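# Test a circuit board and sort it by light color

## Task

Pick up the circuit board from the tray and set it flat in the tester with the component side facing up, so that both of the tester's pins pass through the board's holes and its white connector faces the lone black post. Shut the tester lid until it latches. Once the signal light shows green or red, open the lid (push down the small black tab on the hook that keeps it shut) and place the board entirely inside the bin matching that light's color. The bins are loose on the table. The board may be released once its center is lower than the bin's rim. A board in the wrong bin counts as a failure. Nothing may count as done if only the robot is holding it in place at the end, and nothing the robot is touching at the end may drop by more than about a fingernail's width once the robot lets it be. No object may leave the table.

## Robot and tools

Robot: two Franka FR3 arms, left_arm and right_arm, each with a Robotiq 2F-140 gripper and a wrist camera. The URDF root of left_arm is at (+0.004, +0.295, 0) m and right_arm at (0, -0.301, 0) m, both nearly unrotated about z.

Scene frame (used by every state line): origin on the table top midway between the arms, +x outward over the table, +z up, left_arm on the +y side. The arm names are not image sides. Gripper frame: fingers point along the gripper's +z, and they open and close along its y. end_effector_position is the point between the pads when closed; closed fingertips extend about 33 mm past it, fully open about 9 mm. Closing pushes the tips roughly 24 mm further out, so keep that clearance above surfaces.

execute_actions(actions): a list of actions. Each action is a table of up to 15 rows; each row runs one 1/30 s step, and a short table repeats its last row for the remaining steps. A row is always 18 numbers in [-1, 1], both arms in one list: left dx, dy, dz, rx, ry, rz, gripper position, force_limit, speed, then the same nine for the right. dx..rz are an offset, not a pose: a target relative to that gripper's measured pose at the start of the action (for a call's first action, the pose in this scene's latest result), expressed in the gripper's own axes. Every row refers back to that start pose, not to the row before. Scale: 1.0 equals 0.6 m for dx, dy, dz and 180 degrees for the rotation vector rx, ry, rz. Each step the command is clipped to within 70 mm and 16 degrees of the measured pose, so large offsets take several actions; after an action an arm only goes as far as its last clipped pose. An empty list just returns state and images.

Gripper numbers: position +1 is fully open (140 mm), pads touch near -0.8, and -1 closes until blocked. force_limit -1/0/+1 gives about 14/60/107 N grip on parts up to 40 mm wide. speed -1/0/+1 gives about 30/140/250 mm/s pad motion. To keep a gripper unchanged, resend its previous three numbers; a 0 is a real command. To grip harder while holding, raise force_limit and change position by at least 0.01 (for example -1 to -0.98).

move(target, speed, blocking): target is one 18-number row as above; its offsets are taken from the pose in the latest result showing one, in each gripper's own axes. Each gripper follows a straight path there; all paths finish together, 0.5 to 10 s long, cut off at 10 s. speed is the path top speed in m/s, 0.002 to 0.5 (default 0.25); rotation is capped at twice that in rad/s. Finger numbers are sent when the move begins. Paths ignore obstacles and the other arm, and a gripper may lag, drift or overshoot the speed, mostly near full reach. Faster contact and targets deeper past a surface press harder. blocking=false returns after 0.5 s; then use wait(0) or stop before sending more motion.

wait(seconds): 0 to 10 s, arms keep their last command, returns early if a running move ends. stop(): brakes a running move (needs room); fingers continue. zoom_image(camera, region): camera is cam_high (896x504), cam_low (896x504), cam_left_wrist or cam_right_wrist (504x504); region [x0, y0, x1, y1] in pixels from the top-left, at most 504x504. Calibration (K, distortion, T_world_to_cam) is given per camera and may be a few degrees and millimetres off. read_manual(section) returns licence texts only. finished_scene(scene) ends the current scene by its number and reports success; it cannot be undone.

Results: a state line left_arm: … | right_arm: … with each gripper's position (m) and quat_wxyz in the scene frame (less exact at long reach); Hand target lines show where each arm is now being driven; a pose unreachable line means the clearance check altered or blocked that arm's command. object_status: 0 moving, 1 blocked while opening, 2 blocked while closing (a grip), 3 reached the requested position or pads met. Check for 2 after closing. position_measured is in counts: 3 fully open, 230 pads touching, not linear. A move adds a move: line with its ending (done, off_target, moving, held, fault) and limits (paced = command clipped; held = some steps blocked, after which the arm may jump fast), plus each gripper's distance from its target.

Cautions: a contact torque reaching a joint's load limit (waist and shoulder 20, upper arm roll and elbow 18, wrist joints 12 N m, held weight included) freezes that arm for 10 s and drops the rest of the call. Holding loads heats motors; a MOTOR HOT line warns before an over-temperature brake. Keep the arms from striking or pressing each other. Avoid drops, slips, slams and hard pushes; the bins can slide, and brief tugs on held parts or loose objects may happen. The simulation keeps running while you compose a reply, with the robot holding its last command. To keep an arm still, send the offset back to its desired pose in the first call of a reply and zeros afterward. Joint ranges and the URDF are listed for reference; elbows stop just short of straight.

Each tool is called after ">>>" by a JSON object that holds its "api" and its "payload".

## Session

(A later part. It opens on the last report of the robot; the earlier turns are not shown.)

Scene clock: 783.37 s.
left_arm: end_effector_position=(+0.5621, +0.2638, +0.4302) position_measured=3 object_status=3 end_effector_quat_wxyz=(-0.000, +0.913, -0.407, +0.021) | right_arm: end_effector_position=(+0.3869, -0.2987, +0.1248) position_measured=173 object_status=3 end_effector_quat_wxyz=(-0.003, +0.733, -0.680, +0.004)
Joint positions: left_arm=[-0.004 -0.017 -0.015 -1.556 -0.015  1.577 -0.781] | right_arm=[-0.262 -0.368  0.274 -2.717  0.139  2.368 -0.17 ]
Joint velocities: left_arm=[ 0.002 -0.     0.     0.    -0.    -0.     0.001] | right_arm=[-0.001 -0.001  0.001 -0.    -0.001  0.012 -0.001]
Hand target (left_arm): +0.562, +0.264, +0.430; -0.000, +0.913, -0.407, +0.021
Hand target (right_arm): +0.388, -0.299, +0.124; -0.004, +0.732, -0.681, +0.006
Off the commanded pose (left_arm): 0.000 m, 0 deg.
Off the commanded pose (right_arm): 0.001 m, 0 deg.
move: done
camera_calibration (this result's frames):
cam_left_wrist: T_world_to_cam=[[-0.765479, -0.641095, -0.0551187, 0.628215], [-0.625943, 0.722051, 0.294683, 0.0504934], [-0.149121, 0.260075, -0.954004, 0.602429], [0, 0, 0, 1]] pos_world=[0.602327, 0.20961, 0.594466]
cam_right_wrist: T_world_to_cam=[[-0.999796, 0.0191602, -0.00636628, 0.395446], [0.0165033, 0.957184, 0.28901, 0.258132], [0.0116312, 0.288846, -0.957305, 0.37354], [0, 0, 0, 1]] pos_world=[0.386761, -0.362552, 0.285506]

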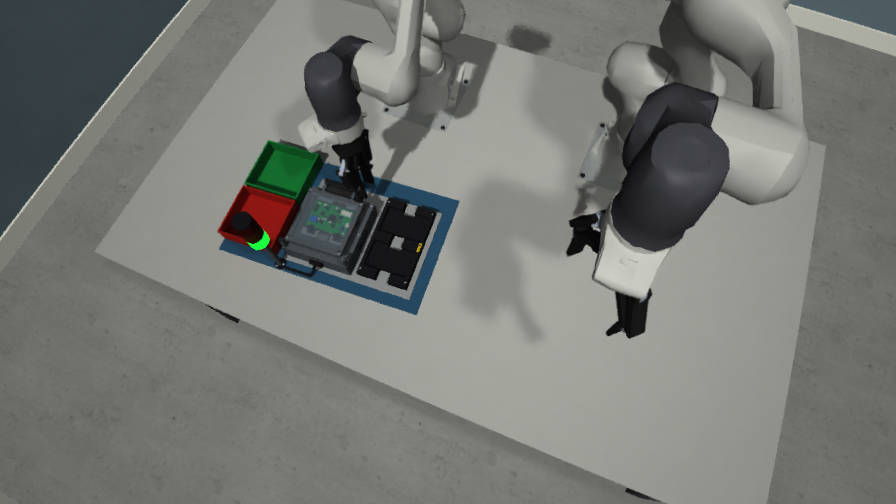

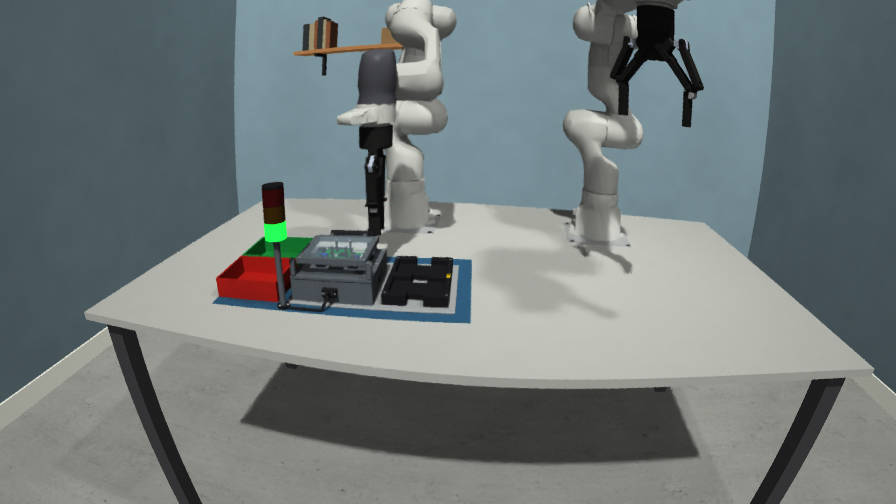

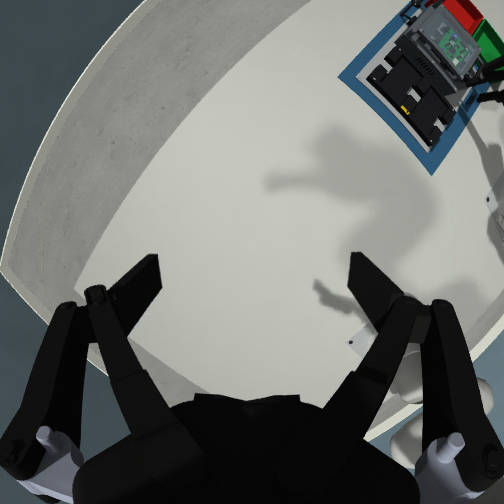

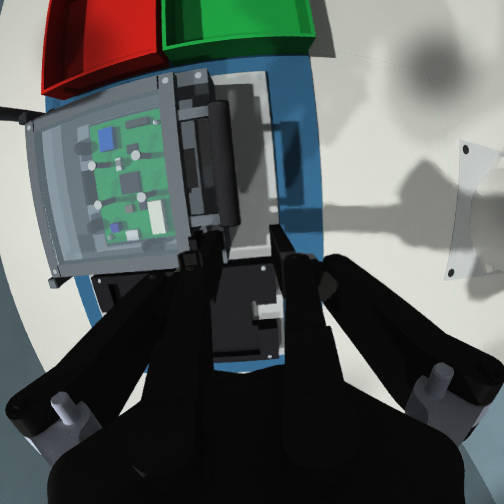

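Press down further.

>>> {"api": "move", "payload": {"target": [0,0,0,0,0,0,1,0,0, 0,-0.001,0.018,0,0,0,-0.35,0,-0.3], "speed": 0.03}}

>>> {"api": "zoom_image", "payload": {"camera": "cam_low", "region": [280, 190, 420, 290]}}

Scene clock: 787.10 s.
left_arm: end_effector_position=(+0.5621, +0.2638, +0.4302) position_measured=3 object_status=3 end_effector_quat_wxyz=(-0.000, +0.913, -0.407, +0.021) | right_arm: end_effector_position=(+0.3845, -0.2988, +0.1178) position_measured=173 object_status=3 end_effector_quat_wxyz=(-0.001, +0.733, -0.680, +0.001)
Joint positions: left_arm=[-0.004 -0.017 -0.015 -1.556 -0.015  1.577 -0.781] | right_arm=[-0.263 -0.353  0.275 -2.723  0.137  2.38  -0.17 ]
Joint velocities: left_arm=[ 0.001 -0.001 -0.001 -0.    -0.001 -0.001 -0.002] | right_arm=[-0.001 -0.    -0.     0.    -0.001  0.     0.002]
Hand target (left_arm): +0.562, +0.264, +0.430; -0.000, +0.913, -0.407, +0.021
Hand target (right_arm): +0.387, -0.298, +0.114; -0.003, +0.733, -0.680, +0.004
Off the commanded pose (left_arm): 0.000 m, 0 deg.
Off the commanded pose (right_arm): 0.005 m, 0 deg.
move: off_target (right_arm)
camera_calibration (this result's frames):
cam_left_wrist: T_world_to_cam=[[-0.765479, -0.641095, -0.0551187, 0.628215], [-0.625943, 0.722051, 0.294683, 0.0504934], [-0.149121, 0.260075, -0.954004, 0.602429], [0, 0, 0, 1]] pos_world=[0.602327, 0.20961, 0.594466]
cam_right_wrist: T_world_to_cam=[[-0.999831, 0.0182441, 0.00206826, 0.391728], [0.0180609, 0.956955, 0.289674, 0.259588], [0.0033056, 0.289662, -0.957123, 0.370331], [0, 0, 0, 1]] pos_world=[0.385749, -0.362831, 0.278446]

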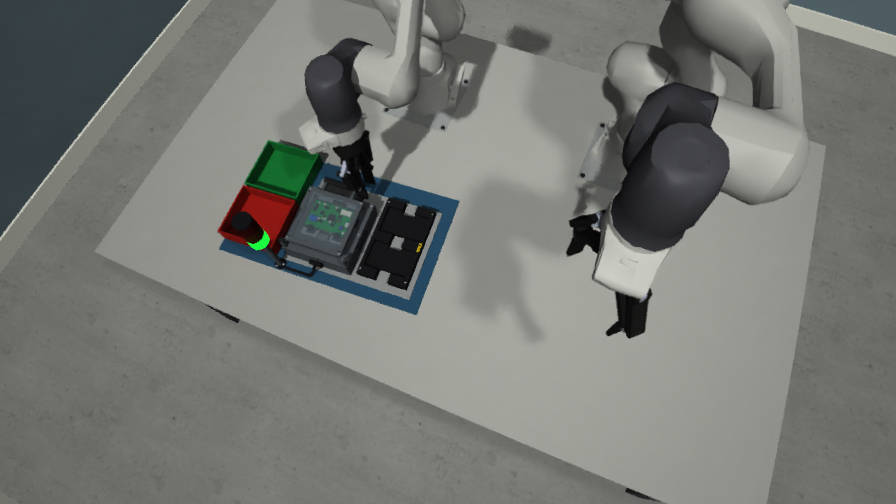

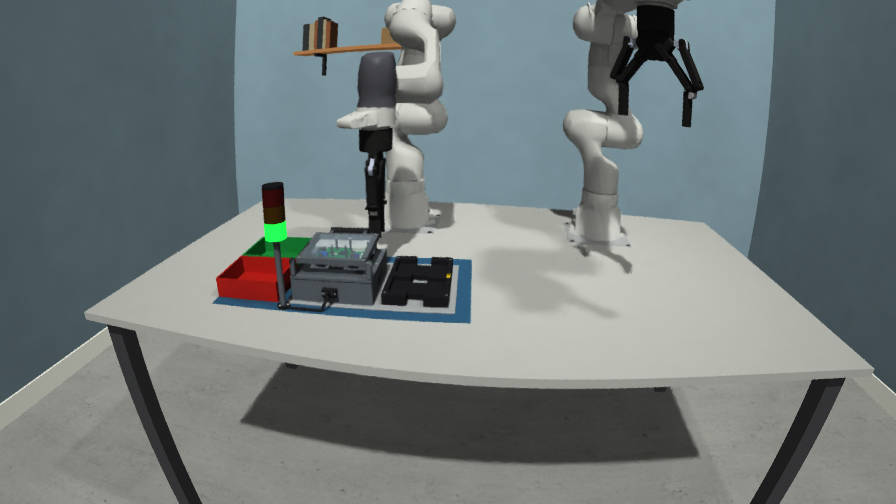

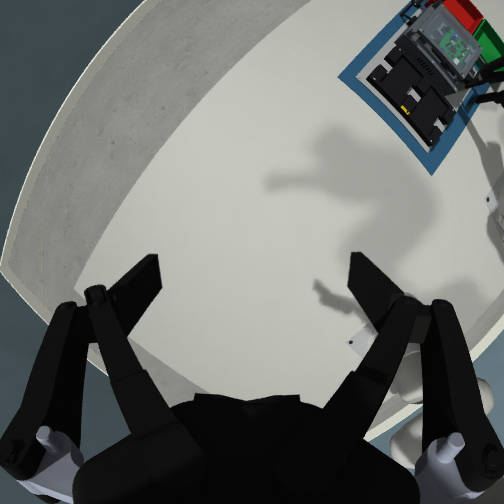

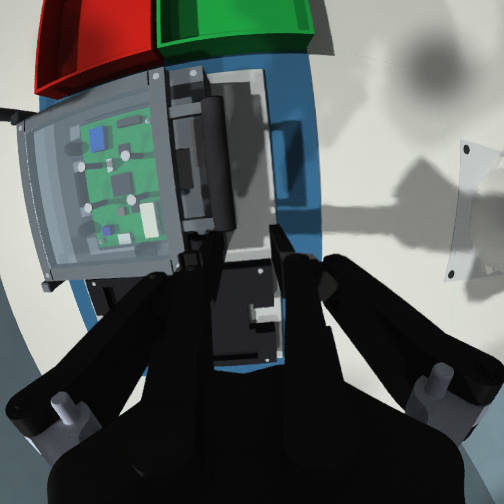

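Region (280, 190, 420, 290) of cam_low's 896x504 image, scaled by 3.600, with more detail than that image has; it fills the top 360 rows of this view, and the rest is white.

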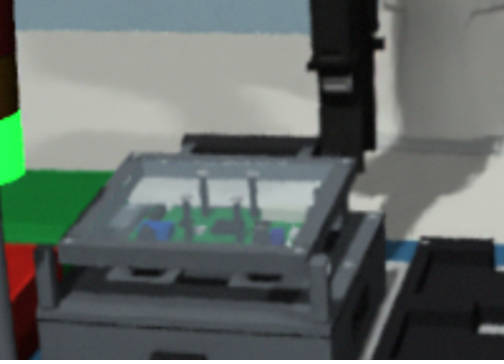

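>>> {"api": "move", "payload": {"target": [0,0,0,0,0,0,1,0,0, 0,0,-0.058,0,0,0,-0.35,0,-0.3], "speed": 0.12}}

>>> {"api": "move", "payload": {"target": [0,0,0,0,0,0,1,0,0, 0.098,-0.019,0,0,0,0,-0.3,0,-0.3], "speed": 0.15}}

Scene clock: 794.43 s.
left_arm: end_effector_position=(+0.5621, +0.2638, +0.4302) position_measured=3 object_status=3 end_effector_quat_wxyz=(-0.000, +0.913, -0.407, +0.021) | right_arm: end_effector_position=(+0.3855, -0.2997, +0.1517) position_measured=173 object_status=3 end_effector_quat_wxyz=(-0.001, +0.732, -0.682, +0.002)
Joint positions: left_arm=[-0.004 -0.017 -0.015 -1.556 -0.015  1.577 -0.781] | right_arm=[-0.259 -0.422  0.261 -2.683  0.137  2.274 -0.171]
Joint velocities: left_arm=[-0.001 -0.     0.001  0.001 -0.     0.001 -0.   ] | right_arm=[-0.001  0.     0.    -0.001 -0.001 -0.011 -0.001]
Hand target (left_arm): +0.562, +0.264, +0.430; -0.000, +0.913, -0.407, +0.021
Hand target (right_arm): +0.385, -0.299, +0.152; -0.001, +0.733, -0.680, +0.001
Off the commanded pose (left_arm): 0.000 m, 0 deg.
Off the commanded pose (right_arm): 0.002 m, 0 deg.
move: done
camera_calibration (this result's frames):
cam_left_wrist: T_world_to_cam=[[-0.765479, -0.641095, -0.0551188, 0.628215], [-0.625943, 0.722051, 0.294683, 0.0504935], [-0.149121, 0.260075, -0.954004, 0.602429], [0, 0, 0, 1]] pos_world=[0.602327, 0.20961, 0.594466]
cam_right_wrist: T_world_to_cam=[[-0.999744, 0.0226187, -0.000735626, 0.394317], [0.0214475, 0.957349, 0.288138, 0.249675], [0.00722155, 0.288048, -0.957589, 0.40113], [0, 0, 0, 1]] pos_world=[0.385964, -0.36349, 0.312467]

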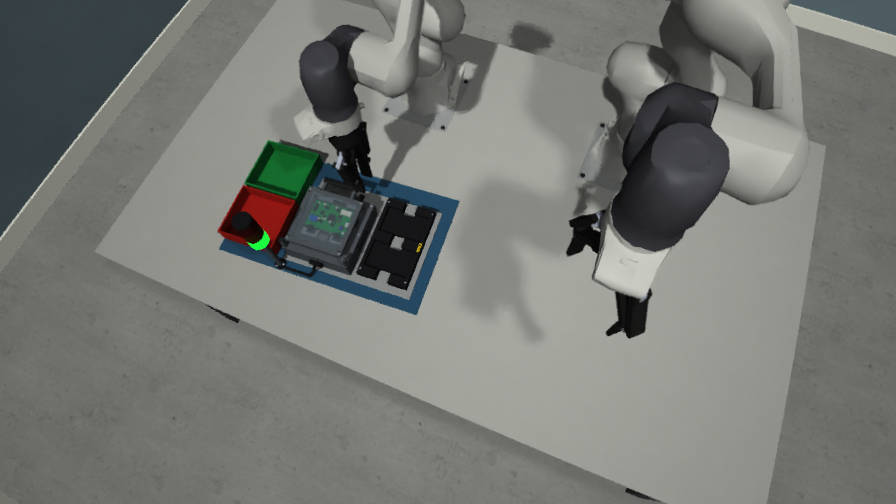

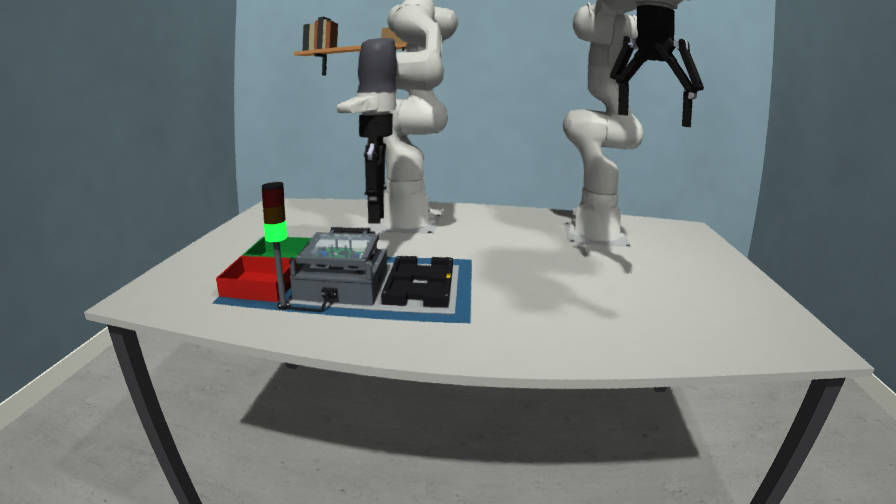

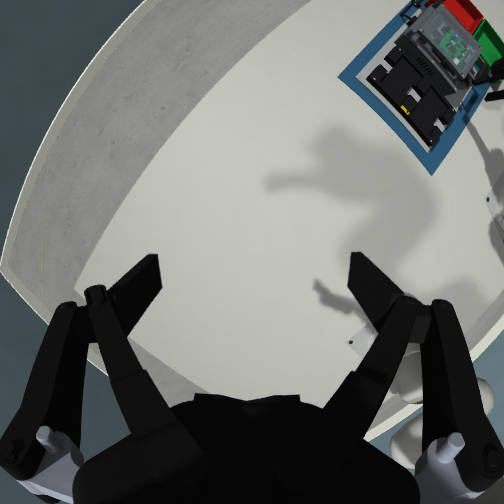

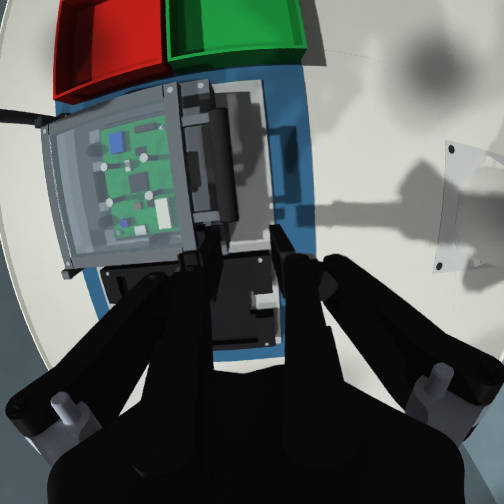

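Scene clock: 795.43 s.
left_arm: end_effector_position=(+0.5621, +0.2638, +0.4302) position_measured=3 object_status=3 end_effector_quat_wxyz=(-0.000, +0.913, -0.407, +0.021) | right_arm: end_effector_position=(+0.3977, -0.3565, +0.1510) position_measured=167 object_status=3 end_effector_quat_wxyz=(-0.000, +0.727, -0.687, +0.000)
Joint positions: left_arm=[-0.004 -0.017 -0.015 -1.556 -0.015  1.577 -0.781] | right_arm=[-0.316 -0.355  0.171 -2.633  0.078  2.281 -0.254]
Joint velocities: left_arm=[ 0.     0.001 -0.001 -0.    -0.001 -0.001  0.001] | right_arm=[ 0.002  0.003 -0.003  0.001  0.     0.002 -0.027]
Hand target (left_arm): +0.562, +0.264, +0.430; -0.000, +0.913, -0.407, +0.021
Hand target (right_arm): +0.399, -0.357, +0.151; -0.001, +0.732, -0.682, +0.002
Off the commanded pose (left_arm): 0.000 m, 0 deg.
Off the commanded pose (right_arm): 0.004 m, 1 deg.
move: off_target (right_arm)
camera_calibration (this result's frames):
cam_left_wrist: T_world_to_cam=[[-0.765479, -0.641095, -0.0551188, 0.628215], [-0.625943, 0.722051, 0.294683, 0.0504935], [-0.149121, 0.260075, -0.954004, 0.602429], [0, 0, 0, 1]] pos_world=[0.602327, 0.20961, 0.594466]
cam_right_wrist: T_world_to_cam=[[-0.99933, 0.0363355, 0.00435459, 0.411836], [0.0360408, 0.956551, 0.289329, 0.297726], [0.00634752, 0.289292, -0.95722, 0.417441], [0, 0, 0, 1]] pos_world=[0.39818, -0.420517, 0.311649]

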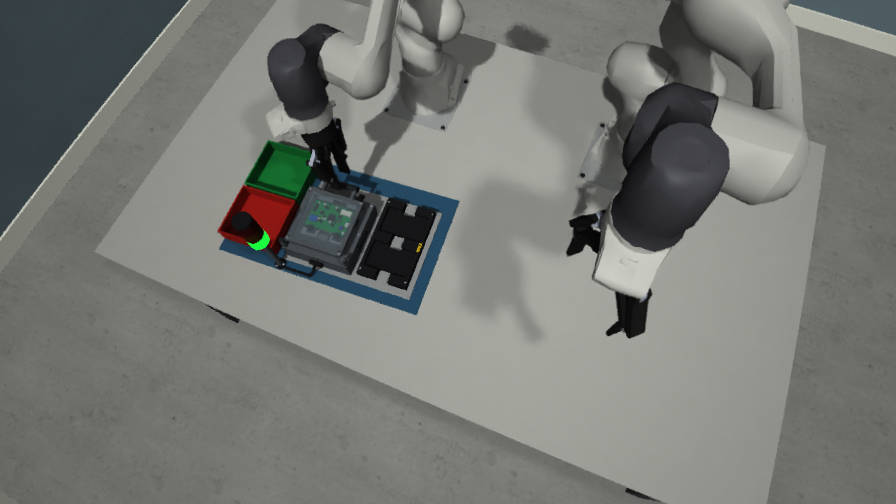

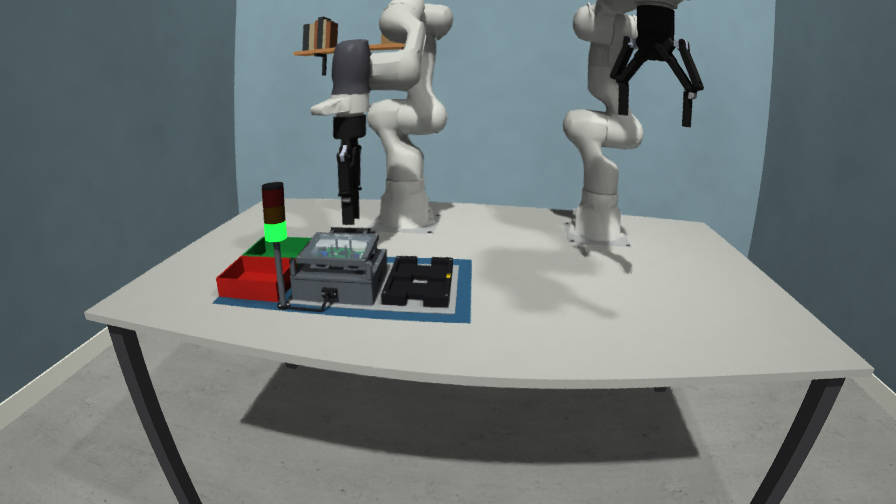

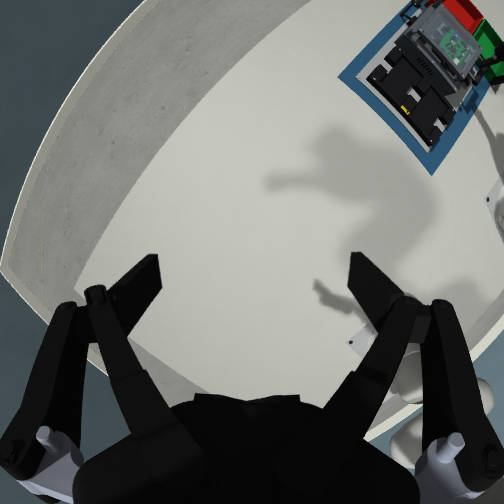

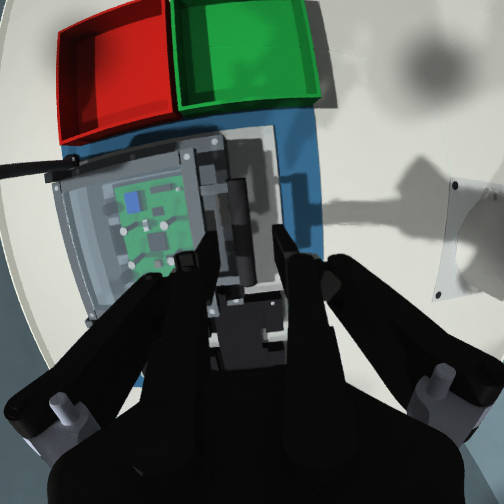

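>>> {"api": "execute_actions", "payload": {"actions": []}}

Scene clock: 811.57 s.
left_arm: end_effector_position=(+0.5621, +0.2638, +0.4302) position_measured=3 object_status=3 end_effector_quat_wxyz=(-0.000, +0.913, -0.407, +0.021) | right_arm: end_effector_position=(+0.3979, -0.3566, +0.1511) position_measured=167 object_status=3 end_effector_quat_wxyz=(-0.000, +0.730, -0.684, +0.000)
Joint positions: left_arm=[-0.004 -0.017 -0.015 -1.556 -0.015  1.577 -0.781] | right_arm=[-0.315 -0.355  0.171 -2.632  0.078  2.282 -0.263]
Joint velocities: left_arm=[-0.001  0.002  0.001 -0.     0.001 -0.     0.001] | right_arm=[ 0.    -0.001 -0.001 -0.001 -0.    -0.001 -0.001]
Hand target (left_arm): +0.562, +0.264, +0.430; -0.000, +0.913, -0.407, +0.021
Hand target (right_arm): +0.399, -0.357, +0.151; -0.001, +0.732, -0.682, +0.002
Off the commanded pose (left_arm): 0.000 m, 0 deg.
Off the commanded pose (right_arm): 0.003 m, 0 deg.
camera_calibration (this result's frames):
cam_left_wrist: T_world_to_cam=[[-0.765479, -0.641095, -0.0551189, 0.628215], [-0.625943, 0.722051, 0.294683, 0.0504935], [-0.149121, 0.260075, -0.954004, 0.602428], [0, 0, 0, 1]] pos_world=[0.602327, 0.20961, 0.594466]
cam_right_wrist: T_world_to_cam=[[-0.999608, 0.0277012, 0.00397461, 0.409114], [0.0276669, 0.956882, 0.289155, 0.301246], [0.00420672, 0.289152, -0.957274, 0.41834], [0, 0, 0, 1]] pos_world=[0.398859, -0.420554, 0.311733]

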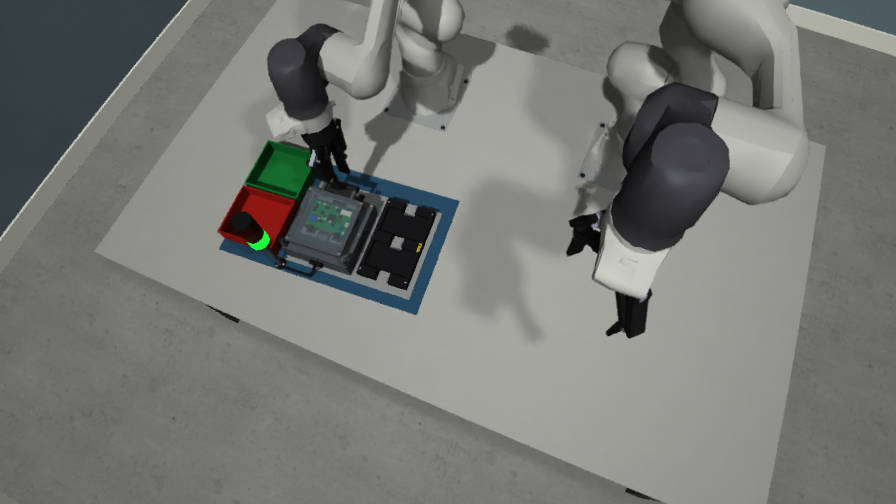

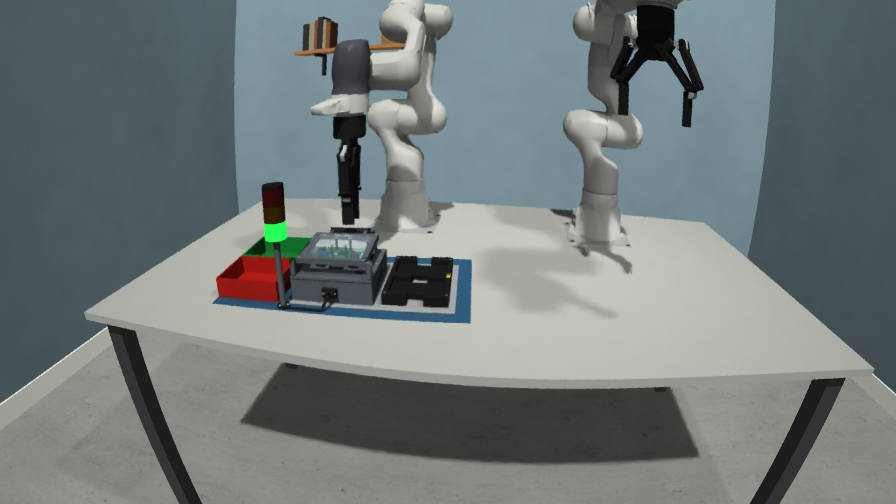

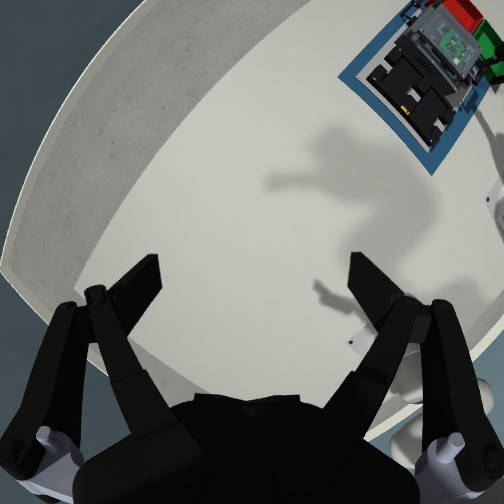

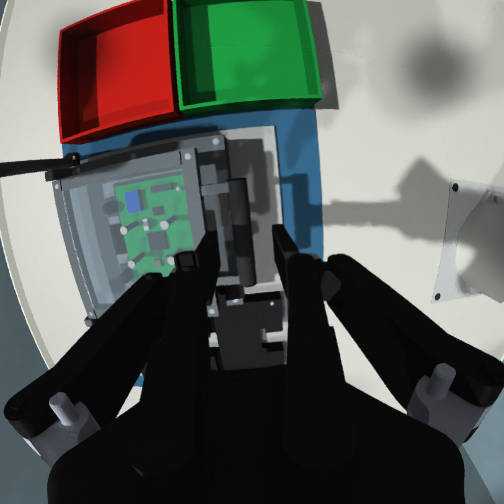

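>>> {"api": "move", "payload": {"target": [0,0,0,0,0,0,1,0,0, 0,-0.005,0.052,0,0,0,-0.3,0,0], "speed": 0.05}}

>>> {"api": "zoom_image", "payload": {"camera": "cam_right_wrist", "region": [126,126,378,378]}}

Scene clock: 816.83 s.
left_arm: end_effector_position=(+0.5621, +0.2638, +0.4302) position_measured=3 object_status=3 end_effector_quat_wxyz=(-0.000, +0.913, -0.407, +0.021) | right_arm: end_effector_position=(+0.4000, -0.3556, +0.1208) position_measured=167 object_status=3 end_effector_quat_wxyz=(+0.000, +0.731, -0.682, -0.001)
Joint positions: left_arm=[-0.004 -0.017 -0.015 -1.556 -0.015  1.577 -0.781] | right_arm=[-0.316 -0.286  0.177 -2.659  0.074  2.373 -0.26 ]
Joint velocities: left_arm=[-0.     0.001  0.    -0.001  0.    -0.    -0.001] | right_arm=[ 0.     0.    -0.     0.     0.     0.01   0.001]
Hand target (left_arm): +0.562, +0.264, +0.430; -0.000, +0.913, -0.407, +0.021
Hand target (right_arm): +0.401, -0.356, +0.120; +0.000, +0.730, -0.683, +0.000
Off the commanded pose (left_arm): 0.000 m, 0 deg.
Off the commanded pose (right_arm): 0.001 m, 0 deg.
move: done
camera_calibration (this result's frames):
cam_left_wrist: T_world_to_cam=[[-0.765479, -0.641095, -0.0551189, 0.628215], [-0.625943, 0.722051, 0.294683, 0.0504934], [-0.149121, 0.260075, -0.954004, 0.602428], [0, 0, 0, 1]] pos_world=[0.602327, 0.20961, 0.594466]
cam_right_wrist: T_world_to_cam=[[-0.999697, 0.0236704, 0.00672408, 0.409581], [0.0246027, 0.956402, 0.291014, 0.309858], [0.000457499, 0.291091, -0.956695, 0.391163], [0, 0, 0, 1]] pos_world=[0.401655, -0.419908, 0.281297]

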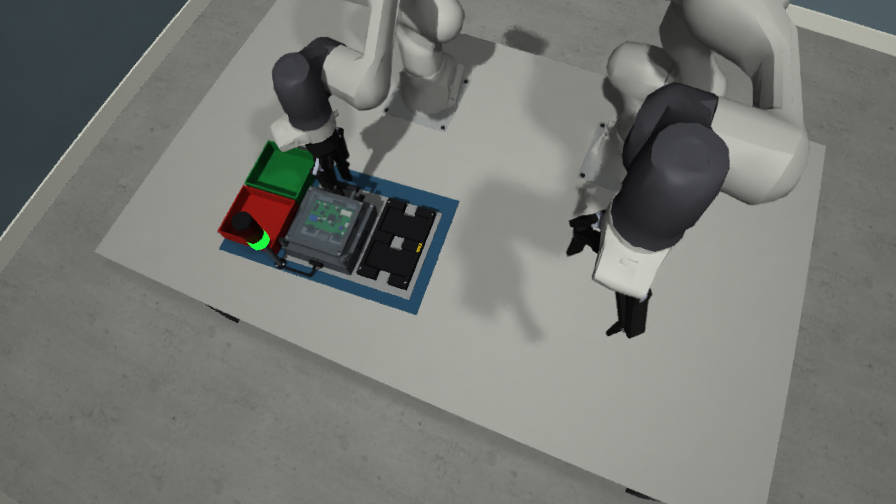

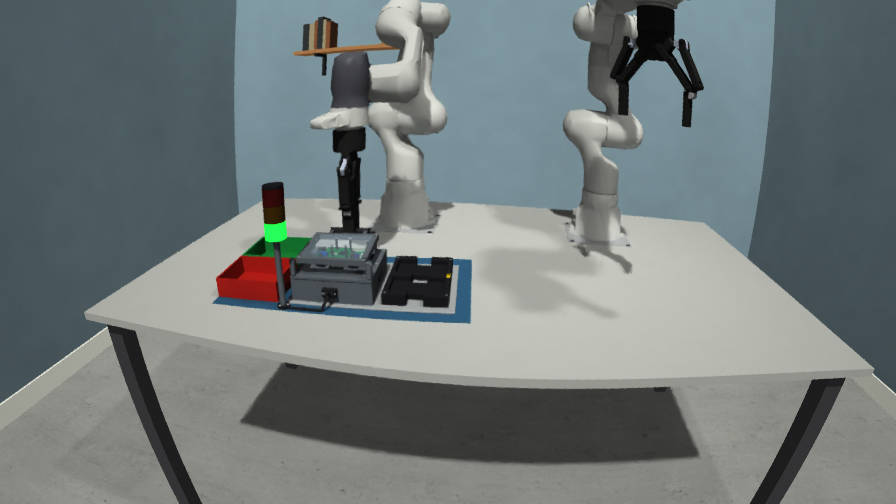

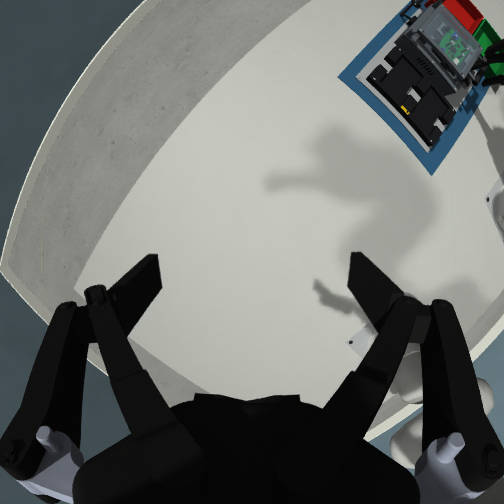

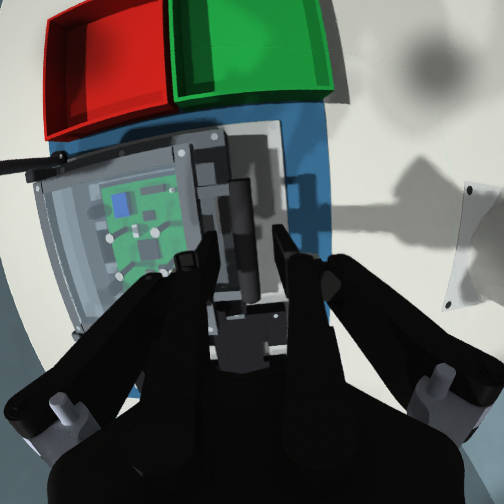

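Region (126, 126, 378, 378) of cam_right_wrist's 504x504 image, scaled by 2.000, with more detail than that image has.

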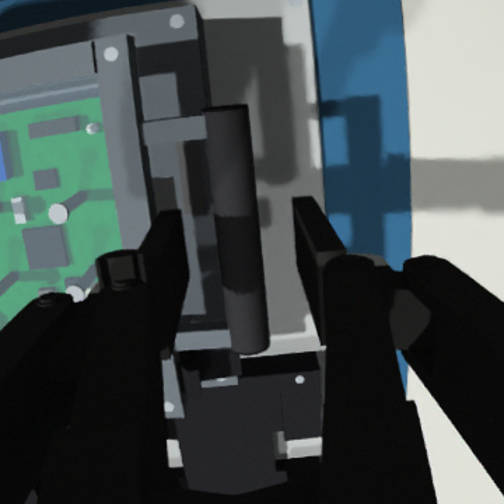

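Grip the bar.

>>> {"api": "execute_actions", "payload": {"actions": [[[0,0,0,0,0,0,1,0,0, 0,0,0,0,0,0,-1,0,-0.3]],[[0,0,0,0,0,0,1,0,0, 0,0,0,0,0,0,-1,0,-0.3]],[[0,0,0,0,0,0,1,0,0, 0,0,0,0,0,0,-1,0,-0.3]]]}}

Scene clock: 821.43 s.
left_arm: end_effector_position=(+0.5621, +0.2638, +0.4302) position_measured=3 object_status=3 end_effector_quat_wxyz=(-0.000, +0.913, -0.407, +0.021) | right_arm: end_effector_position=(+0.4003, -0.3557, +0.1208) position_measured=211 object_status=2 end_effector_quat_wxyz=(-0.000, +0.731, -0.682, -0.001)
Joint positions: left_arm=[-0.004 -0.017 -0.015 -1.556 -0.015  1.577 -0.781] | right_arm=[-0.316 -0.286  0.177 -2.659  0.073  2.374 -0.259]
Joint velocities: left_arm=[-0.001  0.001  0.001 -0.002 -0.    -0.     0.001] | right_arm=[-0.001  0.     0.     0.001 -0.     0.    -0.001]
Hand target (left_arm): +0.562, +0.264, +0.430; -0.000, +0.913, -0.407, +0.021
Hand target (right_arm): +0.400, -0.356, +0.121; -0.000, +0.731, -0.682, -0.001
Off the commanded pose (left_arm): 0.000 m, 0 deg.
Off the commanded pose (right_arm): 0.000 m, 0 deg.
camera_calibration (this result's frames):
cam_left_wrist: T_world_to_cam=[[-0.765479, -0.641095, -0.0551188, 0.628215], [-0.625943, 0.722051, 0.294683, 0.0504934], [-0.149121, 0.260075, -0.954004, 0.602428], [0, 0, 0, 1]] pos_world=[0.602327, 0.20961, 0.594466]
cam_right_wrist: T_world_to_cam=[[-0.999688, 0.0242784, 0.00589634, 0.410132], [0.0249438, 0.956488, 0.290704, 0.309873], [0.00141804, 0.29076, -0.956795, 0.390774], [0, 0, 0, 1]] pos_world=[0.40172, -0.419969, 0.281391]

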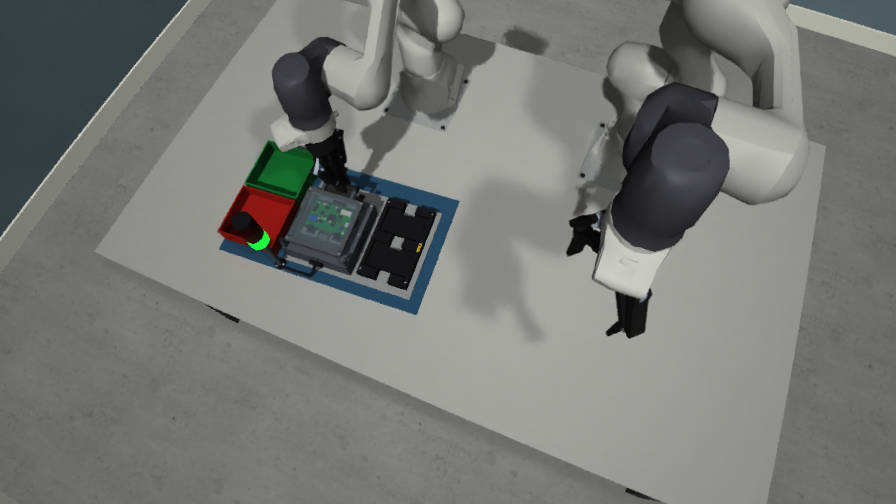

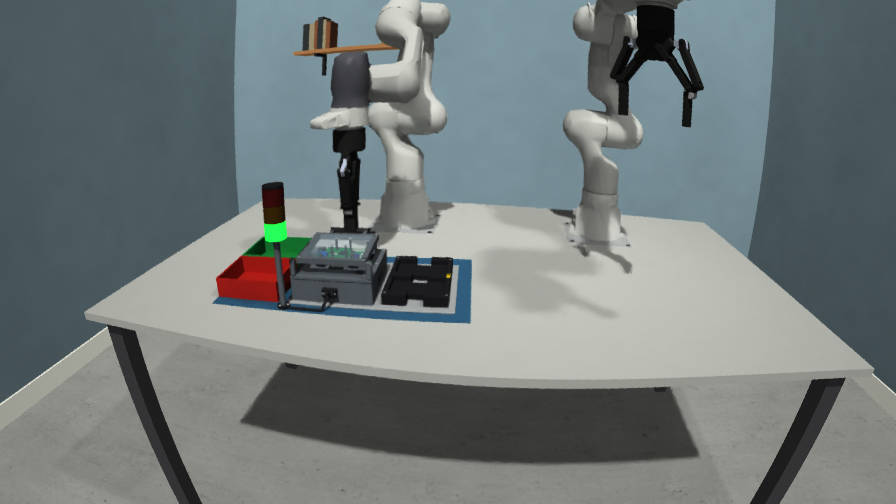

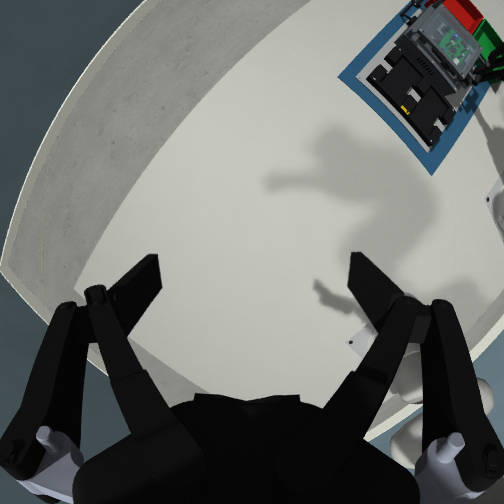

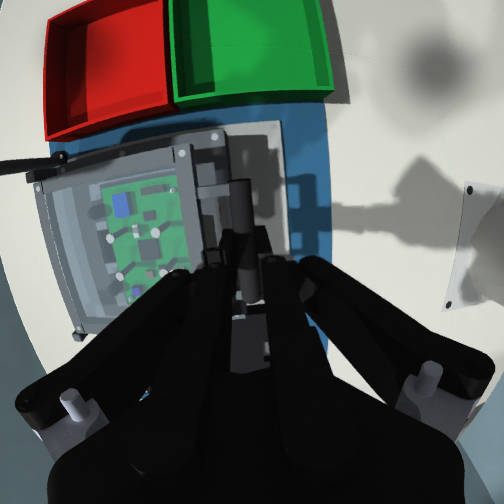

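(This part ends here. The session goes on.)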